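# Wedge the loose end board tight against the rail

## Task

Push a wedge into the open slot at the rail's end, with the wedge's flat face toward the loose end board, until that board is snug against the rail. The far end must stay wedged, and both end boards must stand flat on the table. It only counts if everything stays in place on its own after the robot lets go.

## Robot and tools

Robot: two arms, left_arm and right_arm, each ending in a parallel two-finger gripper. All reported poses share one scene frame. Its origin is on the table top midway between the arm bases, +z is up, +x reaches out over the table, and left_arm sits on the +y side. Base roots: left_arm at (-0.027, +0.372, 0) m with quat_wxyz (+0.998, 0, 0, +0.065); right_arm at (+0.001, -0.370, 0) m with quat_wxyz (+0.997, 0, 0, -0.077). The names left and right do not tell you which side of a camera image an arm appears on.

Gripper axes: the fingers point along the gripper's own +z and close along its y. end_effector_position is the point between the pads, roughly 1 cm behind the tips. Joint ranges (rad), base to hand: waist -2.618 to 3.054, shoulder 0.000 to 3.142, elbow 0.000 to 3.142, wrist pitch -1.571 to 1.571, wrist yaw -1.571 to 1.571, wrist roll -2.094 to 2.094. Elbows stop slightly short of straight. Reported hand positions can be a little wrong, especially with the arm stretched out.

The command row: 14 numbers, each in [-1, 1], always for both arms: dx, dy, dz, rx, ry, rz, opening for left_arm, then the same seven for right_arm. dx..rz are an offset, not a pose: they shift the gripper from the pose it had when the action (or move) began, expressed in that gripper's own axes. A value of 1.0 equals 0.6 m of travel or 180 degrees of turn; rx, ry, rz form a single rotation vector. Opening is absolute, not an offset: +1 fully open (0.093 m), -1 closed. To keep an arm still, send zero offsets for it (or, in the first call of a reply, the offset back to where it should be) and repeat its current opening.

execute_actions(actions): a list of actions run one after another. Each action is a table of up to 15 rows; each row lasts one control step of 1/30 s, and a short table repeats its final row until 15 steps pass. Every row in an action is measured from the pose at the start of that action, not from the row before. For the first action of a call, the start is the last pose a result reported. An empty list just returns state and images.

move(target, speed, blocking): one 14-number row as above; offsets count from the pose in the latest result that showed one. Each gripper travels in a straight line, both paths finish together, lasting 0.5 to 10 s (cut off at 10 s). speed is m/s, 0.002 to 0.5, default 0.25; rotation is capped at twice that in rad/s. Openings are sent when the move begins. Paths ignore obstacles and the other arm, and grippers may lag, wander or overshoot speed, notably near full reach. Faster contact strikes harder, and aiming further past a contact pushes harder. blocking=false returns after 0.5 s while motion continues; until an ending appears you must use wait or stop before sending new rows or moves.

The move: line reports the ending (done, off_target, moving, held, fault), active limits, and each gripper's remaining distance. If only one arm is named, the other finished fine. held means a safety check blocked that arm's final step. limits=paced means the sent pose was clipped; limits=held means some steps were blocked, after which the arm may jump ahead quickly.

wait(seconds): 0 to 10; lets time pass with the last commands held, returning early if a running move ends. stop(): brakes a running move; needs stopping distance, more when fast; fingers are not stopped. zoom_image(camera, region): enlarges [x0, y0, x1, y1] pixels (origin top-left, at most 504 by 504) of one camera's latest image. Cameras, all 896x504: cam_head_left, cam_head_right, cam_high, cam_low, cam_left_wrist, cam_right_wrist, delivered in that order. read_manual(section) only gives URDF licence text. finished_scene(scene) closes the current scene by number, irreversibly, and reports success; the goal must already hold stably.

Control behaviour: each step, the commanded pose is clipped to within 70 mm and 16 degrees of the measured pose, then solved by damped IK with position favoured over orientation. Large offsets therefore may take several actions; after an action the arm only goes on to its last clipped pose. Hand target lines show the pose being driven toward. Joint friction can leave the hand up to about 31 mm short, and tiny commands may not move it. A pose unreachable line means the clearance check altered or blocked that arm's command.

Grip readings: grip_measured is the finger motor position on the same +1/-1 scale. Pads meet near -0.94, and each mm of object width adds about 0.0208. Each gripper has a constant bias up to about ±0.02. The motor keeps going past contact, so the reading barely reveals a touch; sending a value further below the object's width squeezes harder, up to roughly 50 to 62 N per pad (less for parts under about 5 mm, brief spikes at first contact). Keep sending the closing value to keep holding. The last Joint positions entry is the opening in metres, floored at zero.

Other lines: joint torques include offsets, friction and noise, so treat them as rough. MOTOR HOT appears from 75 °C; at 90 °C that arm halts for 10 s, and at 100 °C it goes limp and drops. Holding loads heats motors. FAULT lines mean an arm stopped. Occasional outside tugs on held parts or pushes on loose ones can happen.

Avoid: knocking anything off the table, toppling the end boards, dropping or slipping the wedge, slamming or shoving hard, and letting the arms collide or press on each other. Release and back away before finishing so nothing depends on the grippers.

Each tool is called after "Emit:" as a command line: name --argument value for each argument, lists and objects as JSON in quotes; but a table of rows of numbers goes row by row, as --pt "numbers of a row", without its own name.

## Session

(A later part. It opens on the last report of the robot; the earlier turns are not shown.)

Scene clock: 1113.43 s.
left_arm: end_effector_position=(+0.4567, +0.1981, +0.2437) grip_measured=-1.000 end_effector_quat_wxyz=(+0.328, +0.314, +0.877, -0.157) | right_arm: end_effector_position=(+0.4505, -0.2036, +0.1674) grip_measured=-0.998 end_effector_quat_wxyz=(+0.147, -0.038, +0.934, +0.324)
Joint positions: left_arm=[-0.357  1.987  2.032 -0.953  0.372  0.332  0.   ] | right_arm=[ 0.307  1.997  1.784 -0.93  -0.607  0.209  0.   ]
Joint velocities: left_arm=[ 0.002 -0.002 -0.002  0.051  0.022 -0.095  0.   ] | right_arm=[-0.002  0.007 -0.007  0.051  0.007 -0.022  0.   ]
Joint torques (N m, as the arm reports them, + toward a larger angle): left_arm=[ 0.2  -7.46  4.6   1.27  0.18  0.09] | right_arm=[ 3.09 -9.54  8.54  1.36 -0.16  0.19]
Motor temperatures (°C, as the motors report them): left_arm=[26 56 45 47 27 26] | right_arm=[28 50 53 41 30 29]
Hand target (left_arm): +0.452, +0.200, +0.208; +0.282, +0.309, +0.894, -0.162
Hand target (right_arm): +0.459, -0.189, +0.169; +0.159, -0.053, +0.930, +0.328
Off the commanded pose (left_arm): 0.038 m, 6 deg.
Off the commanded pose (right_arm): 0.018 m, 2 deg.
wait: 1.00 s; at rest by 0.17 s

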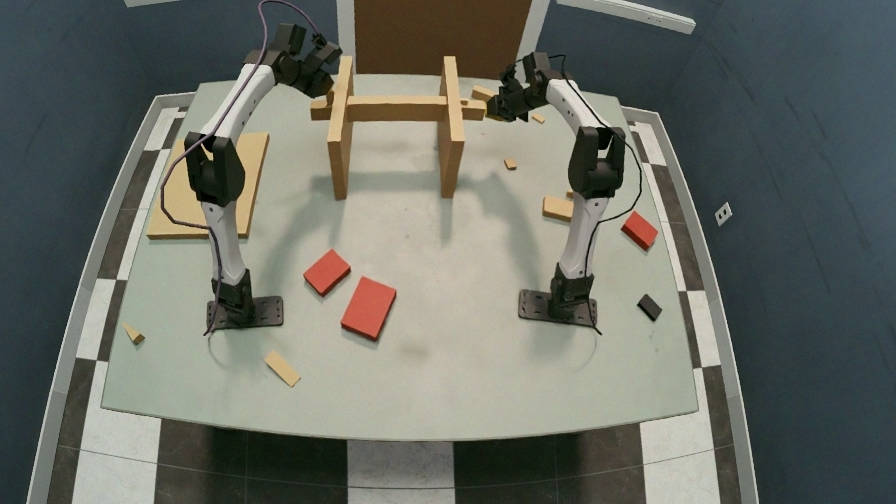

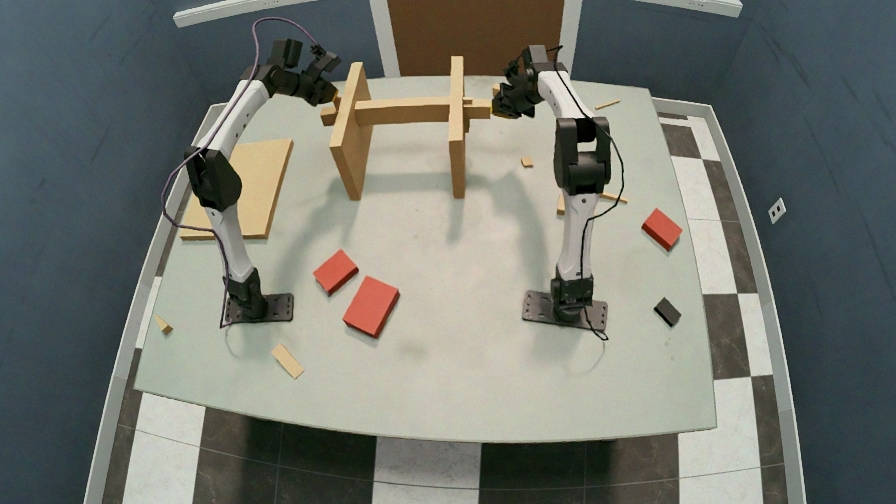

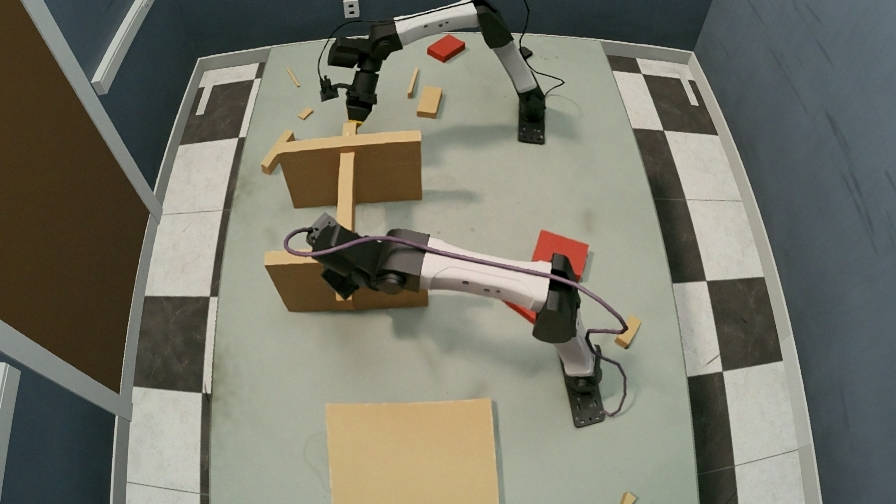

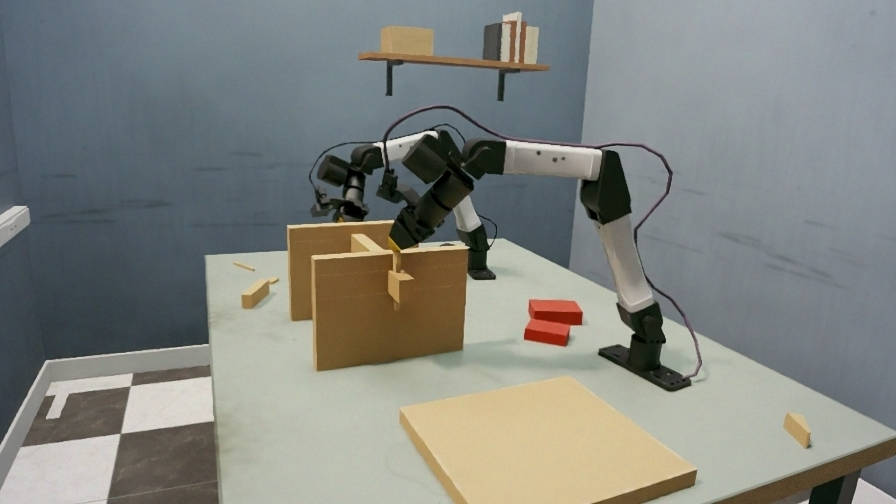

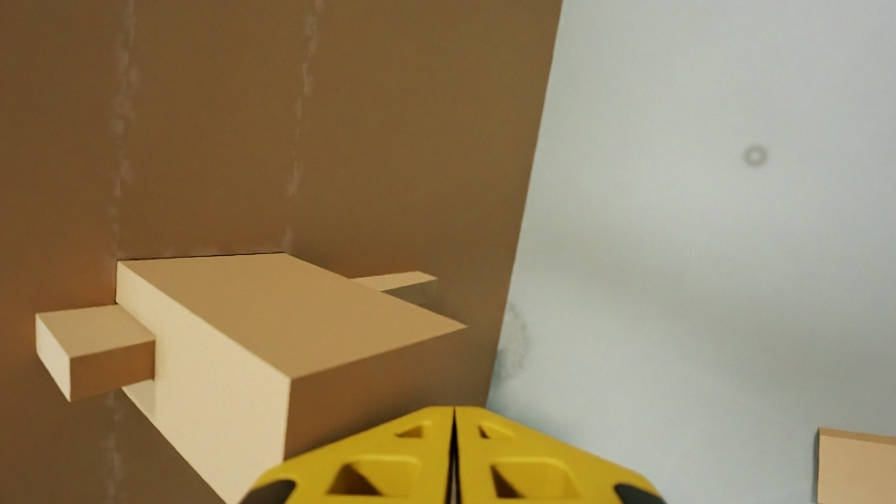

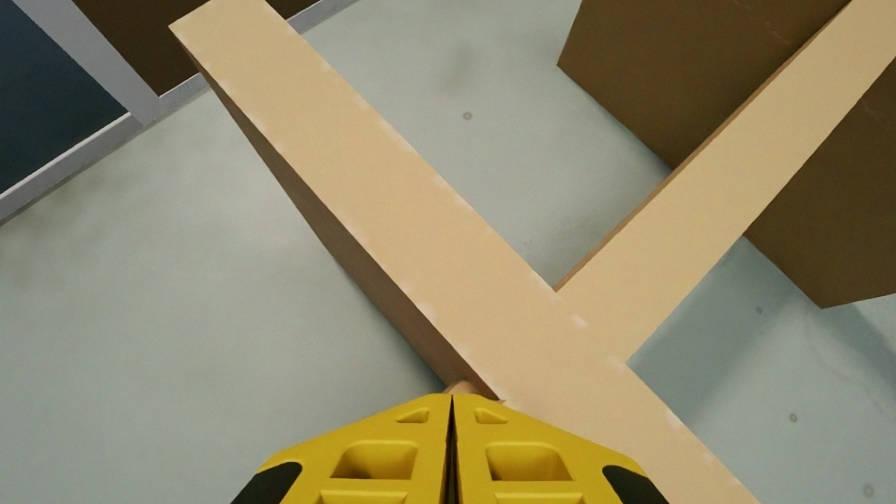

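Emit:
execute_actions --actions '[[[0.0477,0.0022,0.0430,0.0100,0.0291,-0.0119,-1,-0.01528,0.01884,0.01797,-0.0043,-0.0045,-0.0111,-1],[0.0485,0.0022,0.0438,0.0102,0.0295,-0.0120,-1,-0.01534,0.01951,0.01853,-0.0043,-0.0045,-0.0111,-1],[0.0494,0.0023,0.0447,0.0103,0.0300,-0.0122,-1,-0.01540,0.02017,0.01908,-0.0043,-0.0045,-0.0111,-1],[0.0503,0.0023,0.0456,0.0105,0.0304,-0.0124,-1,-0.01546,0.02084,0.01963,-0.0043,-0.0045,-0.0111,-1],[0.0512,0.0024,0.0465,0.0106,0.0308,-0.0126,-1,-0.01552,0.02151,0.02019,-0.0043,-0.0045,-0.0111,-1],[0.0520,0.0024,0.0473,0.0107,0.0312,-0.0127,-1,-0.01558,0.02218,0.02074,-0.0043,-0.0045,-0.0111,-1],[0.0529,0.0025,0.0482,0.0109,0.0316,-0.0129,-1,-0.01564,0.02285,0.02129,-0.0043,-0.0045,-0.0111,-1],[0.0538,0.0025,0.0491,0.0110,0.0321,-0.0131,-1,-0.01570,0.02351,0.02184,-0.0043,-0.0045,-0.0111,-1],[0.0546,0.0025,0.0500,0.0112,0.0325,-0.0132,-1,-0.01576,0.02418,0.02240,-0.0043,-0.0045,-0.0111,-1],[0.0555,0.0026,0.0508,0.0113,0.0329,-0.0134,-1,-0.01582,0.02485,0.02295,-0.0043,-0.0045,-0.0111,-1]]]'

Emit:
wait --seconds 1

Scene clock: 1144.43 s.
left_arm: end_effector_position=(+0.4567, +0.1981, +0.2437) grip_measured=-1.000 end_effector_quat_wxyz=(+0.328, +0.314, +0.877, -0.157) | right_arm: end_effector_position=(+0.4506, -0.2035, +0.1676) grip_measured=-0.998 end_effector_quat_wxyz=(+0.147, -0.036, +0.936, +0.317)
Joint positions: left_arm=[-0.357  1.987  2.032 -0.953  0.372  0.332  0.   ] | right_arm=[ 0.312  1.997  1.79  -0.936 -0.591  0.214  0.   ]
Joint velocities: left_arm=[ 0.017  0.002  0.007 -0.081  0.007  0.007  0.   ] | right_arm=[-0.002 -0.007 -0.002 -0.022 -0.037  0.037  0.   ]
Joint torques (N m, as the arm reports them, + toward a larger angle): left_arm=[ 0.36 -6.7   4.13  1.25  0.18  0.1 ] | right_arm=[ 3.84 -9.18  8.62  1.41 -0.26  0.25]
Motor temperatures (°C, as the motors report them): left_arm=[26 55 44 46 27 26] | right_arm=[28 50 54 42 30 29]
Hand target (left_arm): +0.452, +0.200, +0.201; +0.274, +0.308, +0.896, -0.164
Hand target (right_arm): +0.459, -0.184, +0.169; +0.158, -0.053, +0.930, +0.327
Off the commanded pose (left_arm): 0.045 m, 7 deg.
Off the commanded pose (right_arm): 0.022 m, 3 deg.

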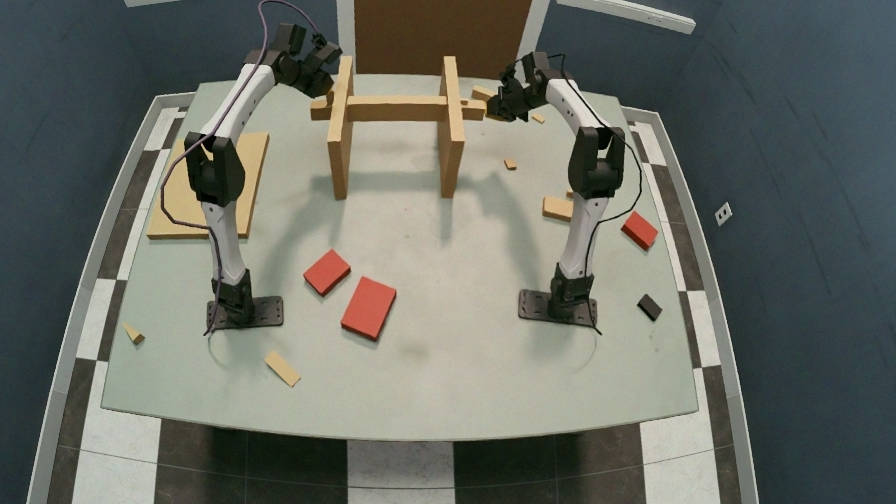

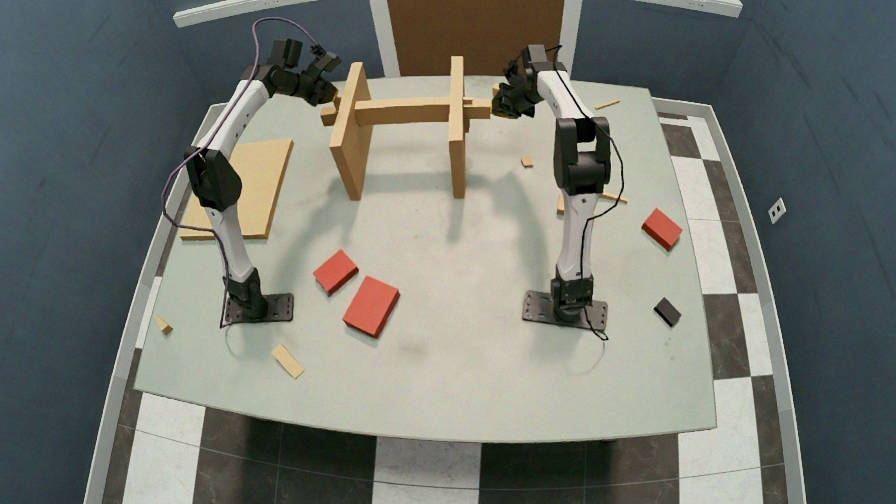

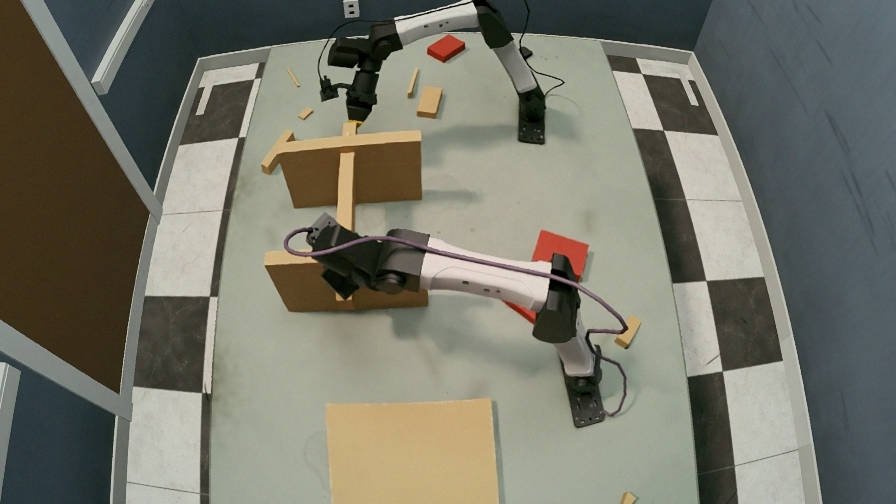

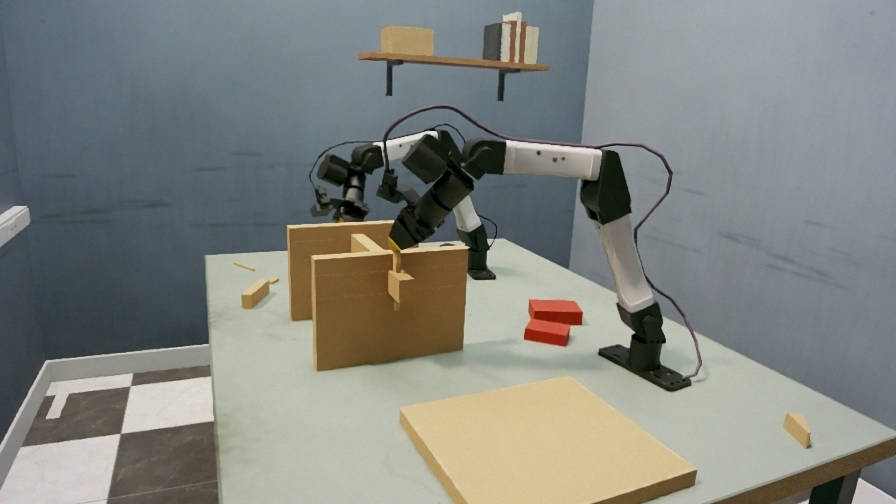

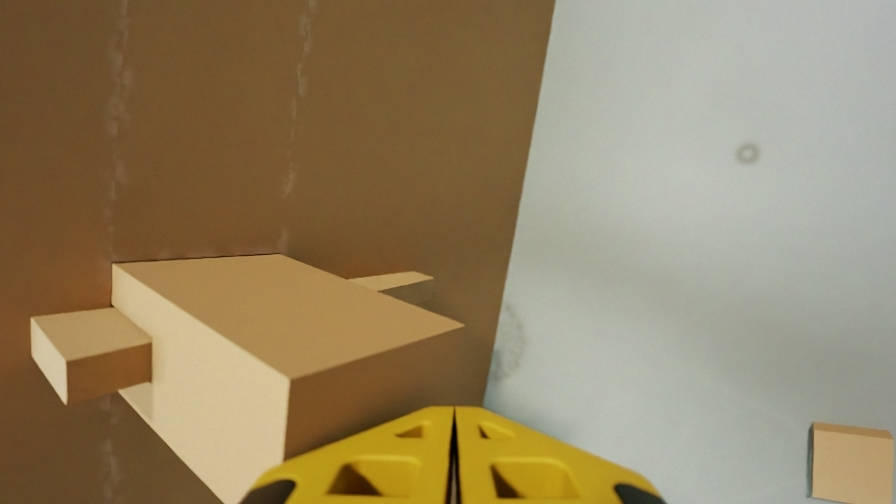

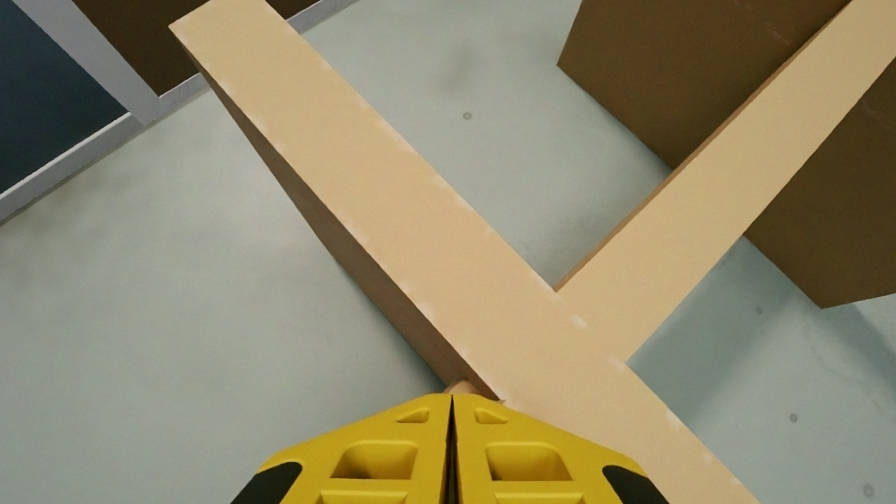

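Scene clock: 1145.43 s.
left_arm: end_effector_position=(+0.4567, +0.1981, +0.2437) grip_measured=-1.000 end_effector_quat_wxyz=(+0.328, +0.314, +0.877, -0.157) | right_arm: end_effector_position=(+0.4505, -0.2035, +0.1676) grip_measured=-0.998 end_effector_quat_wxyz=(+0.147, -0.035, +0.936, +0.317)
Joint positions: left_arm=[-0.357  1.987  2.032 -0.953  0.372  0.332  0.   ] | right_arm=[ 0.312  1.997  1.79  -0.937 -0.59   0.215  0.   ]
Joint velocities: left_arm=[-0.007 -0.007 -0.012  0.007 -0.051  0.037  0.   ] | right_arm=[-0.012 -0.002 -0.002  0.022  0.051 -0.022  0.   ]
Joint torques (N m, as the arm reports them, + toward a larger angle): left_arm=[ 0.36 -6.6   4.15  1.26  0.18  0.12] | right_arm=[ 3.81 -9.19  8.62  1.42 -0.26  0.25]
Motor temperatures (°C, as the motors report them): left_arm=[26 55 44 46 27 26] | right_arm=[28 50 54 42 30 29]
Hand target (left_arm): +0.452, +0.200, +0.201; +0.274, +0.308, +0.896, -0.164
Hand target (right_arm): +0.459, -0.184, +0.169; +0.158, -0.053, +0.930, +0.328
Off the commanded pose (left_arm): 0.045 m, 7 deg.
Off the commanded pose (right_arm): 0.022 m, 3 deg.
wait: 1.00 s; at rest by 0.17 s

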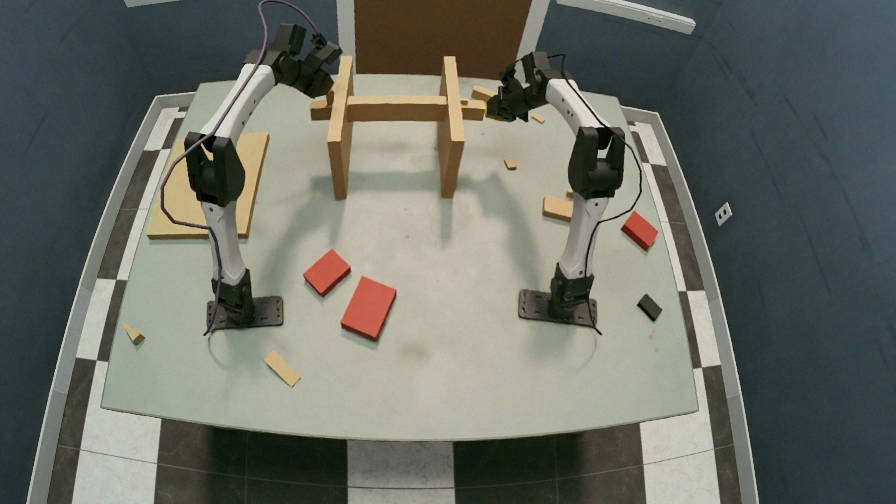

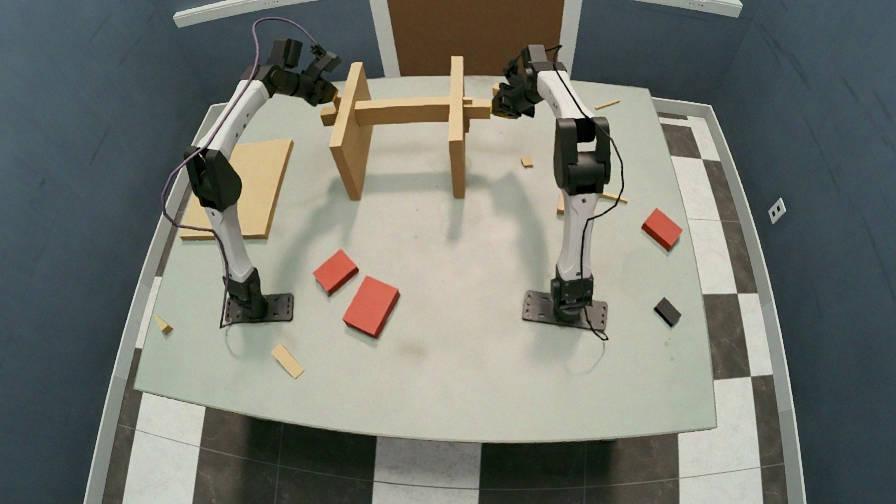

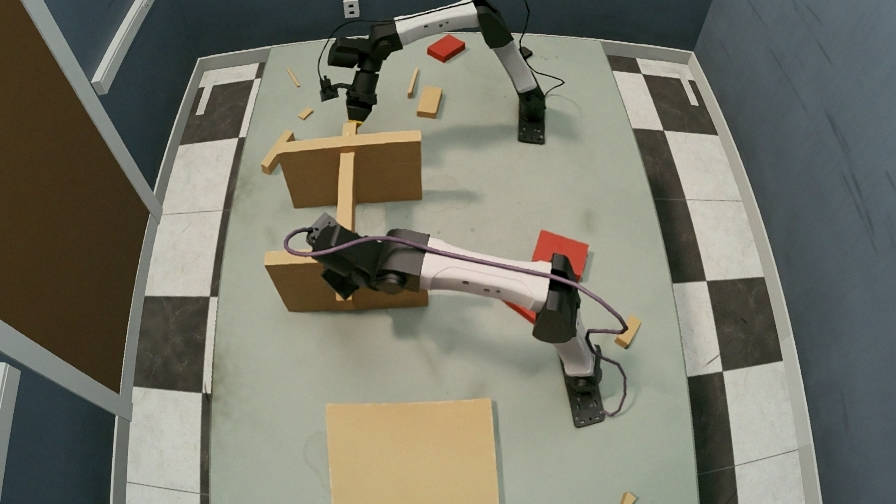

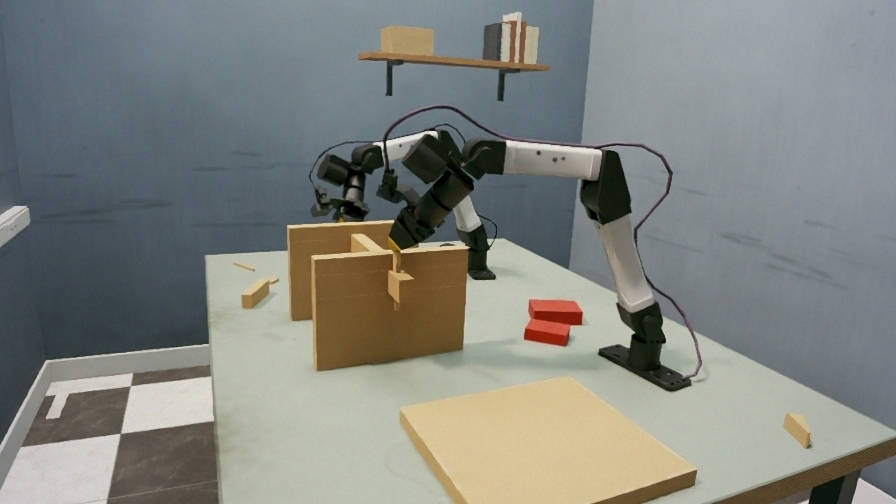

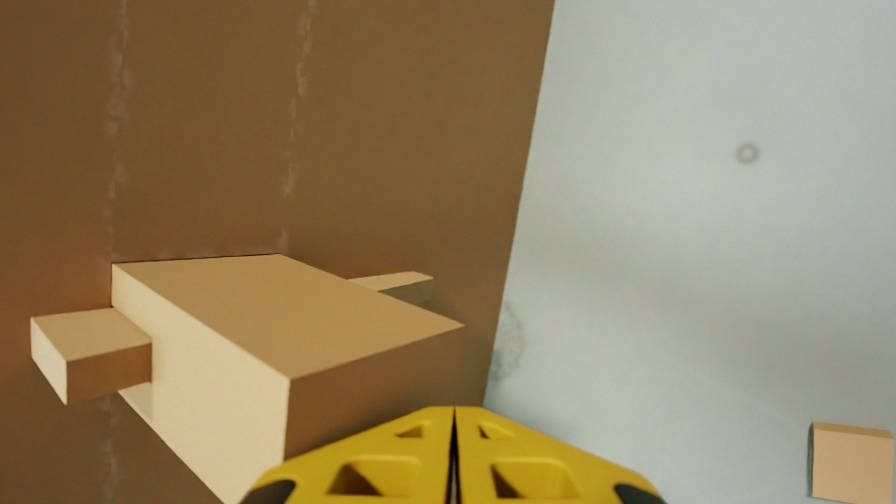

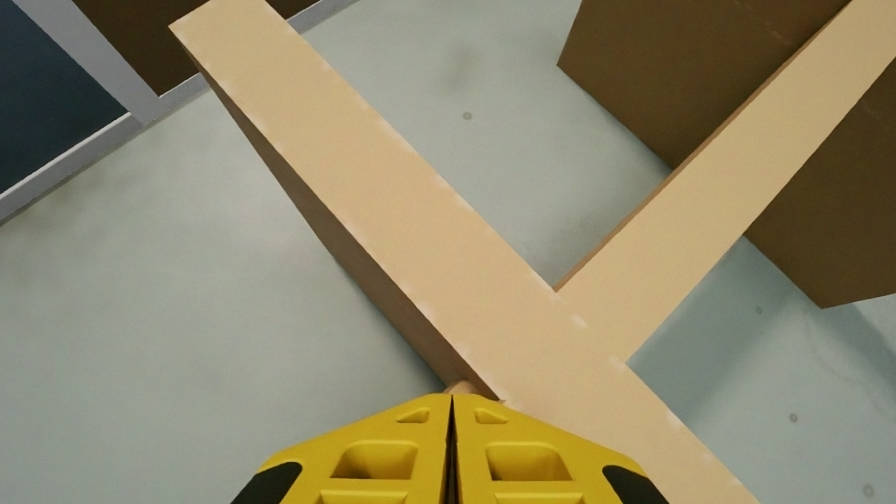

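Emit:
zoom_image --camera "cam_low" --region '[350, 210, 460, 320]'

Emit:
zoom_image --camera "cam_head_right" --region '[300, 50, 400, 140]'

Emit:
zoom_image --camera "cam_right_wrist" --region '[400, 260, 660, 440]'

Region (350, 210, 460, 320) of cam_low's 896x504 image, scaled by 4.582, with more detail than that image has.

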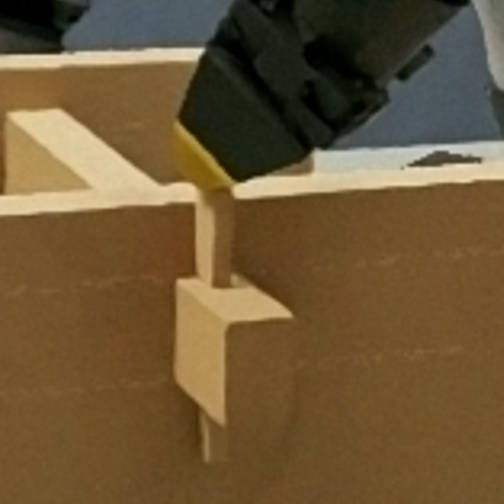

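Region (300, 50, 400, 140) of cam_head_right's 896x504 image, scaled by 5.040, with more detail than that image has; it fills the top 454 rows of this view, and the rest is white.

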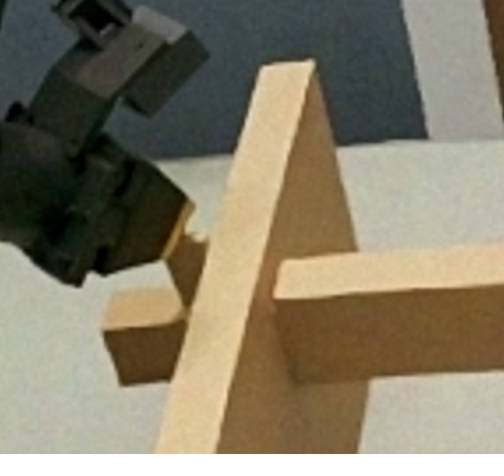

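Region (400, 260, 660, 440) of cam_right_wrist's 896x504 image, scaled by 1.938, with more detail than that image has; it fills the top 349 rows of this view, and the rest is white.

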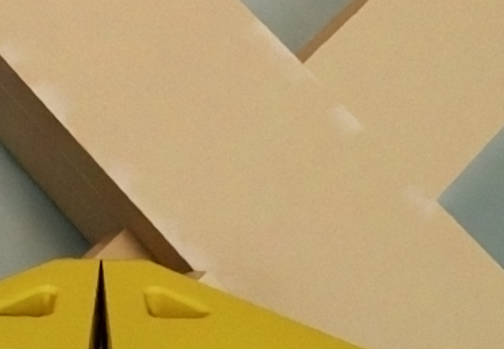

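Emit:
zoom_image --camera "cam_head_left" --region '[305, 80, 375, 130]'

Emit:
zoom_image --camera "cam_head_right" --region '[430, 80, 500, 130]'

Emit:
zoom_image --camera "cam_head_left" --region '[425, 80, 495, 130]'

Region (305, 80, 375, 130) of cam_head_left's 896x504 image, scaled by 7.200, with more detail than that image has; it fills the top 360 rows of this view, and the rest is white.

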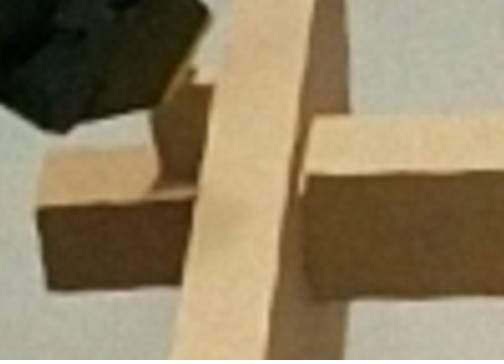

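Region (430, 80, 500, 130) of cam_head_right's 896x504 image, scaled by 7.200, with more detail than that image has; it fills the top 360 rows of this view, and the rest is white.

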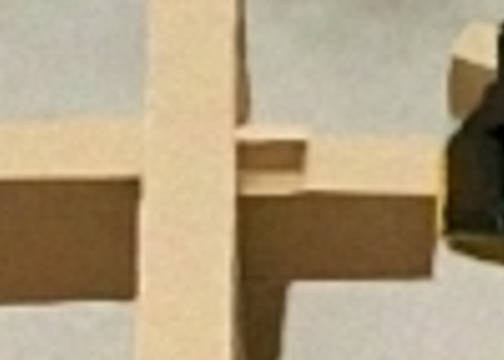

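Region (425, 80, 495, 130) of cam_head_left's 896x504 image, scaled by 7.200, with more detail than that image has; it fills the top 360 rows of this view, and the rest is white.

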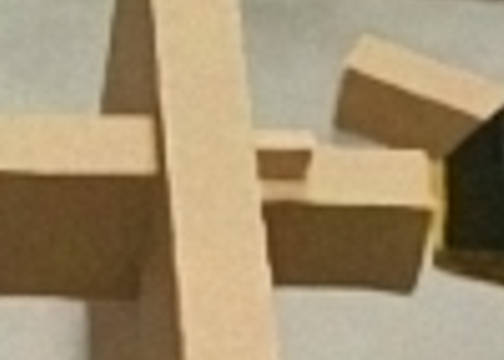

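Emit:
execute_actions --actions '[[[0.0522,0.0024,0.0478,0.0106,0.0309,-0.0126,-1,-0.0150,0.0225,0.0205,-0.0092,-0.0043,-0.0122,-1],[0.0488,0.0023,0.0447,0.0099,0.0290,-0.0118,-1,-0.0146,0.0200,0.0185,-0.0092,-0.0043,-0.0122,-1],[0.0455,0.0021,0.0417,0.0093,0.0270,-0.0110,-1,-0.01425,0.01738,0.01638,-0.0092,-0.0043,-0.0122,-1],[0.0422,0.0020,0.0386,0.0086,0.0250,-0.0102,-1,-0.01425,0.01738,0.01638,-0.0092,-0.0043,-0.0122,-1],[0.0389,0.0018,0.0356,0.0079,0.0230,-0.0094,-1,-0.01425,0.01738,0.01638,-0.0092,-0.0043,-0.0122,-1],[0.0355,0.0017,0.0325,0.0072,0.0211,-0.0086,-1,-0.01425,0.01738,0.01638,-0.0092,-0.0043,-0.0122,-1],[0.0322,0.0015,0.0295,0.0066,0.0191,-0.0078,-1,-0.01425,0.01738,0.01638,-0.0092,-0.0043,-0.0122,-1],[0.0289,0.0014,0.0264,0.0059,0.0171,-0.0070,-1,-0.01425,0.01738,0.01638,-0.0092,-0.0043,-0.0122,-1],[0.0255,0.0012,0.0234,0.0052,0.0151,-0.0062,-1,-0.01425,0.01738,0.01638,-0.0092,-0.0043,-0.0122,-1],[0.0222,0.0010,0.0203,0.0045,0.0132,-0.0054,-1,-0.01425,0.01738,0.01638,-0.0092,-0.0043,-0.0122,-1],[0.0189,0.0009,0.0173,0.0038,0.0112,-0.0046,-1,-0.01425,0.01738,0.01638,-0.0092,-0.0043,-0.0122,-1],[0.0155,0.0007,0.0142,0.0032,0.0092,-0.0038,-1,-0.01425,0.01738,0.01638,-0.0092,-0.0043,-0.0122,-1],[0.0122,0.0006,0.0112,0.0025,0.0072,-0.0029,-1,-0.01425,0.01738,0.01638,-0.0092,-0.0043,-0.0122,-1],[0.0089,0.0004,0.0081,0.0018,0.0053,-0.0021,-1,-0.01425,0.01738,0.01638,-0.0092,-0.0043,-0.0122,-1],[0.0056,0.0003,0.0051,0.0011,0.0033,-0.0013,-1,-0.01425,0.01738,0.01638,-0.0092,-0.0043,-0.0122,-1]]]'

Emit:
wait --seconds 1

Scene clock: 1218.40 s.
left_arm: end_effector_position=(+0.4573, +0.1980, +0.2442) grip_measured=-1.000 end_effector_quat_wxyz=(+0.330, +0.314, +0.876, -0.157) | right_arm: end_effector_position=(+0.4504, -0.2036, +0.1675) grip_measured=-0.998 end_effector_quat_wxyz=(+0.147, -0.036, +0.936, +0.317)
Joint positions: left_arm=[-0.357  1.987  2.032 -0.949  0.372  0.332  0.   ] | right_arm=[ 0.312  1.997  1.79  -0.937 -0.59   0.212  0.   ]
Joint velocities: left_arm=[-0.007 -0.017 -0.002  0.007  0.022 -0.007  0.   ] | right_arm=[-0.002 -0.012  0.007 -0.022 -0.081 -0.037  0.   ]
Joint torques (N m, as the arm reports them, + toward a larger angle): left_arm=[  0.23 -10.     7.29   1.51   0.15   0.11] | right_arm=[ 2.46 -9.41  8.33  1.35 -0.33  0.09]
Motor temperatures (°C, as the motors report them): left_arm=[26 53 42 44 27 26] | right_arm=[29 49 56 43 30 29]
Hand target (left_arm): +0.456, +0.198, +0.239; +0.323, +0.313, +0.879, -0.158
Hand target (right_arm): +0.458, -0.190, +0.169; +0.158, -0.053, +0.930, +0.328
Off the commanded pose (left_arm): 0.005 m, 1 deg.
Off the commanded pose (right_arm): 0.017 m, 3 deg.

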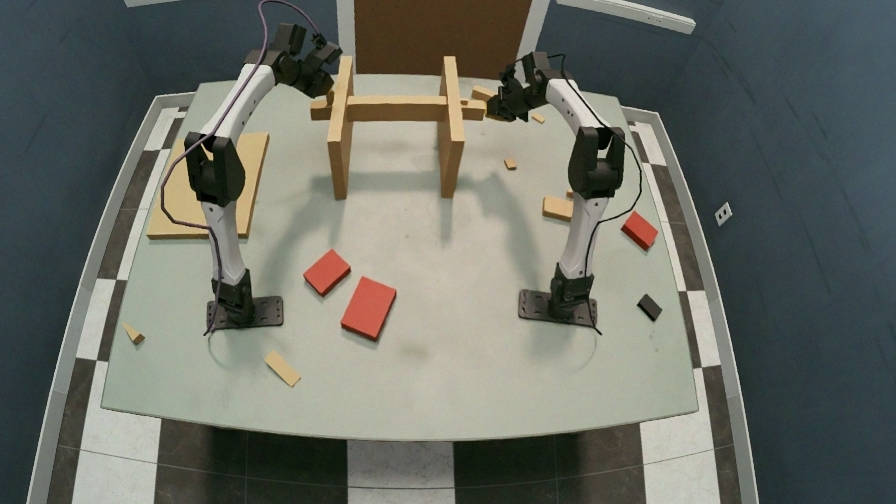

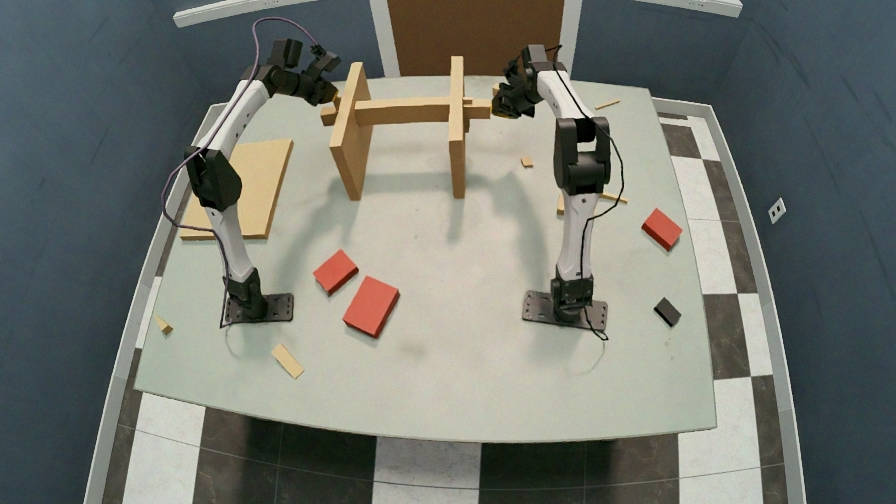

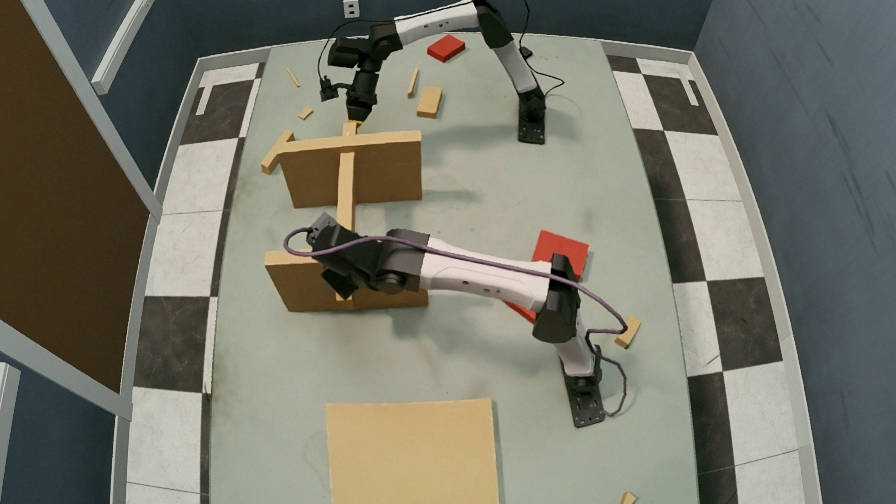

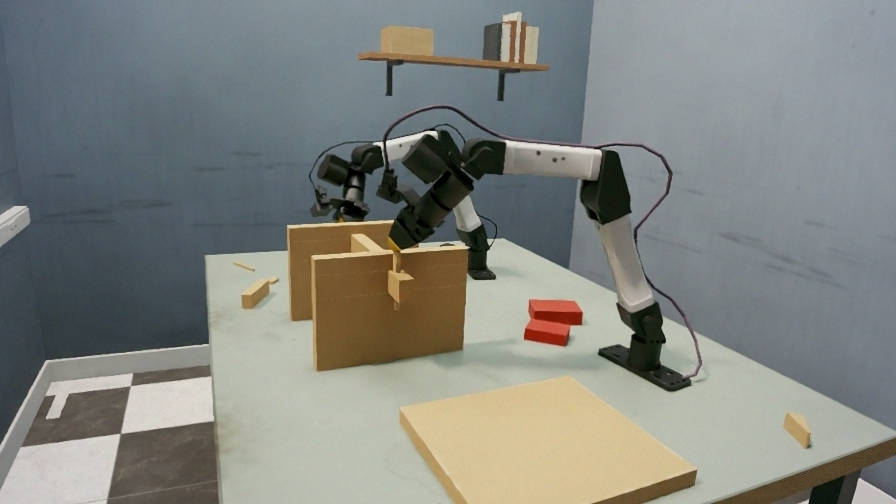

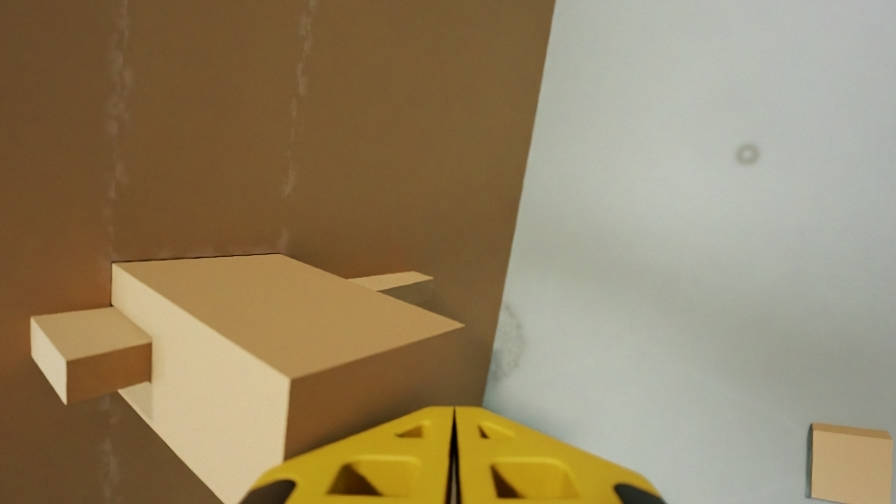

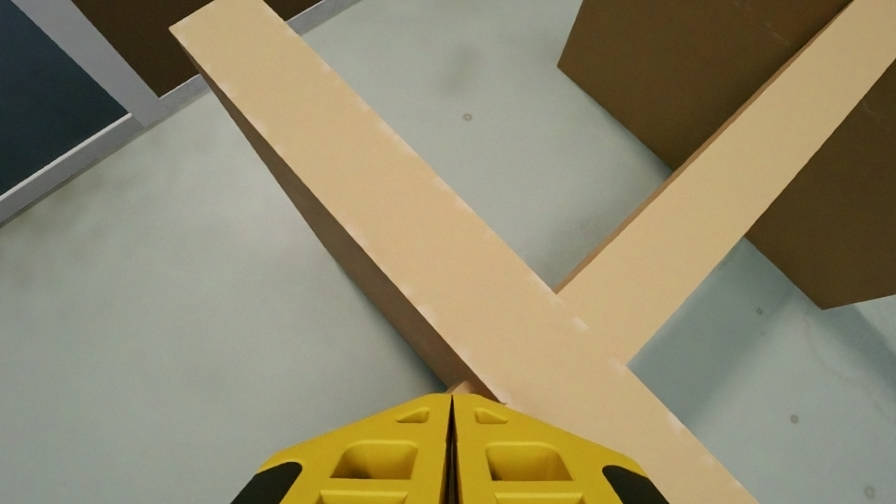

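Scene clock: 1219.40 s.
left_arm: end_effector_position=(+0.4573, +0.1980, +0.2442) grip_measured=-1.000 end_effector_quat_wxyz=(+0.330, +0.314, +0.876, -0.157) | right_arm: end_effector_position=(+0.4504, -0.2036, +0.1675) grip_measured=-0.998 end_effector_quat_wxyz=(+0.147, -0.036, +0.936, +0.317)
Joint positions: left_arm=[-0.357  1.987  2.032 -0.949  0.372  0.332  0.   ] | right_arm=[ 0.312  1.997  1.79  -0.937 -0.59   0.212  0.   ]
Joint velocities: left_arm=[ 0.007 -0.012  0.007  0.022 -0.007 -0.007  0.   ] | right_arm=[-0.002  0.017  0.017 -0.037 -0.007 -0.081  0.   ]
Joint torques (N m, as the arm reports them, + toward a larger angle): left_arm=[  0.21 -10.32   7.04   1.48   0.15   0.07] | right_arm=[ 2.46 -9.44  8.35  1.35 -0.33  0.09]
Motor temperatures (°C, as the motors report them): left_arm=[26 53 42 44 27 26] | right_arm=[29 49 56 43 30 29]
Hand target (left_arm): +0.456, +0.198, +0.239; +0.323, +0.313, +0.879, -0.158
Hand target (right_arm): +0.458, -0.190, +0.169; +0.158, -0.053, +0.930, +0.328
Off the commanded pose (left_arm): 0.005 m, 1 deg.
Off the commanded pose (right_arm): 0.017 m, 3 deg.
wait: 1.00 s; at rest by 0.17 s

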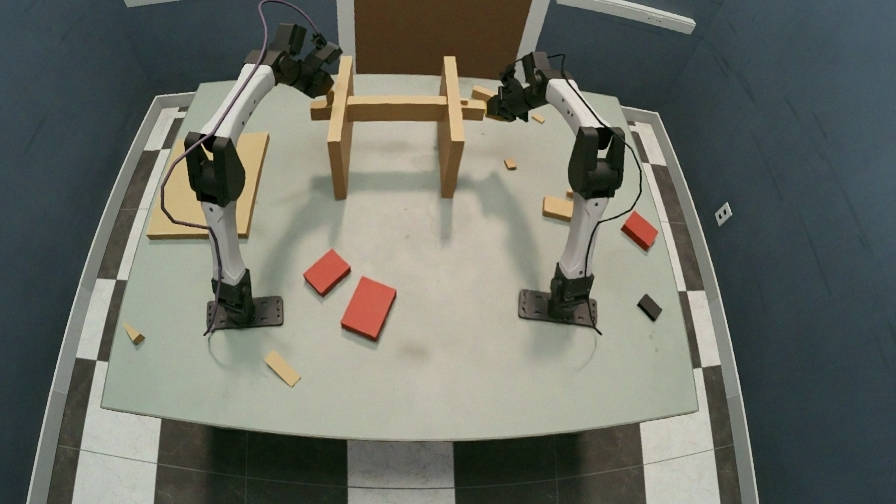

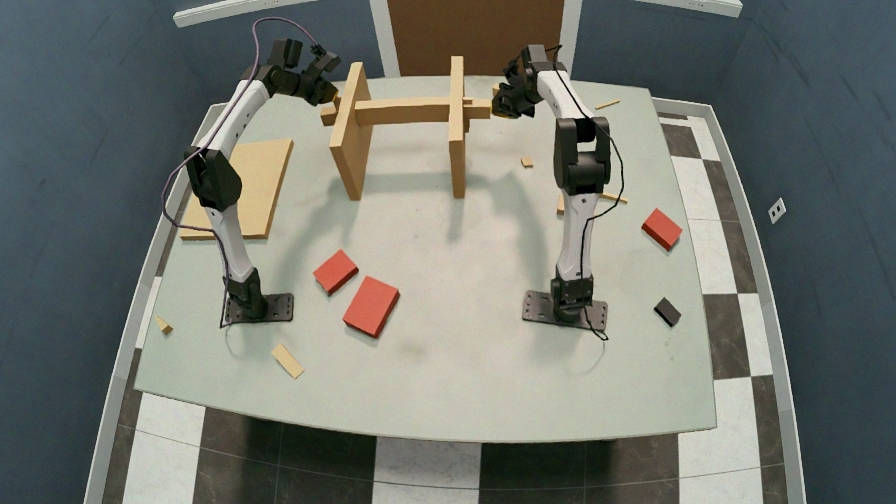

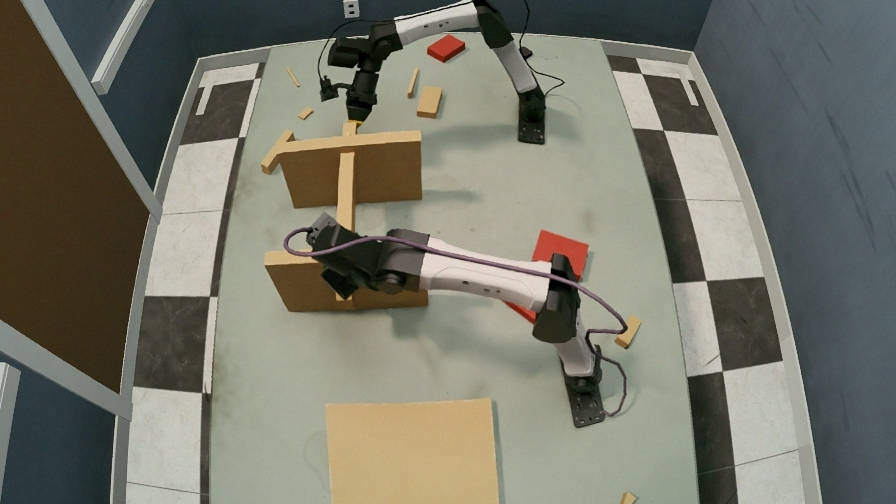

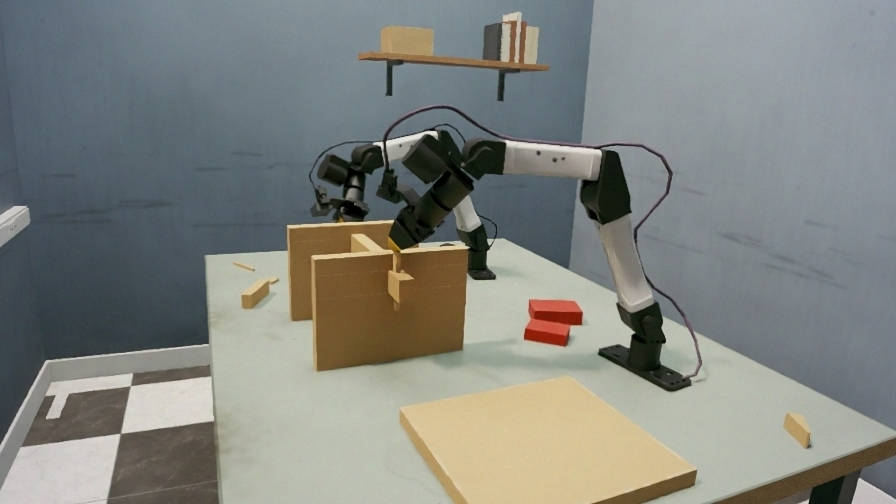

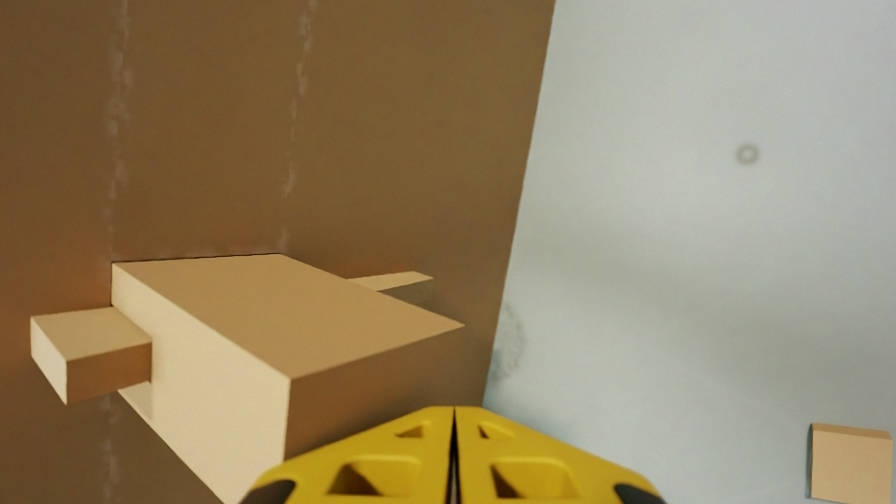

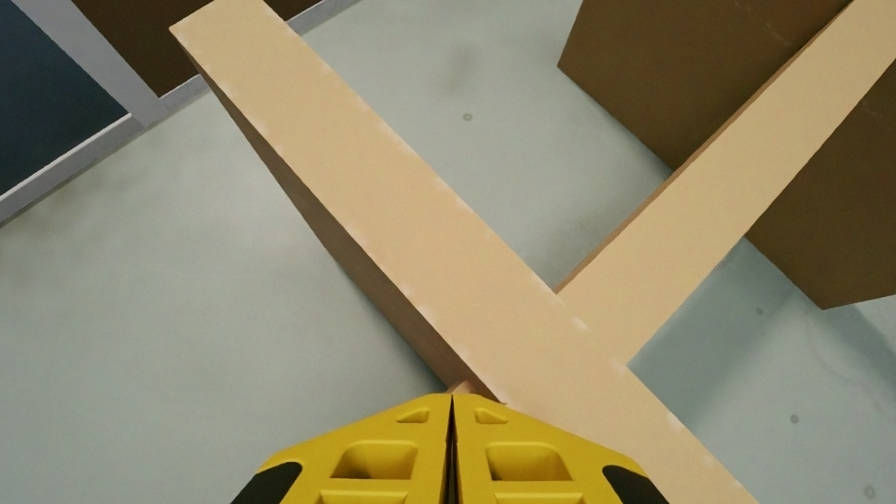

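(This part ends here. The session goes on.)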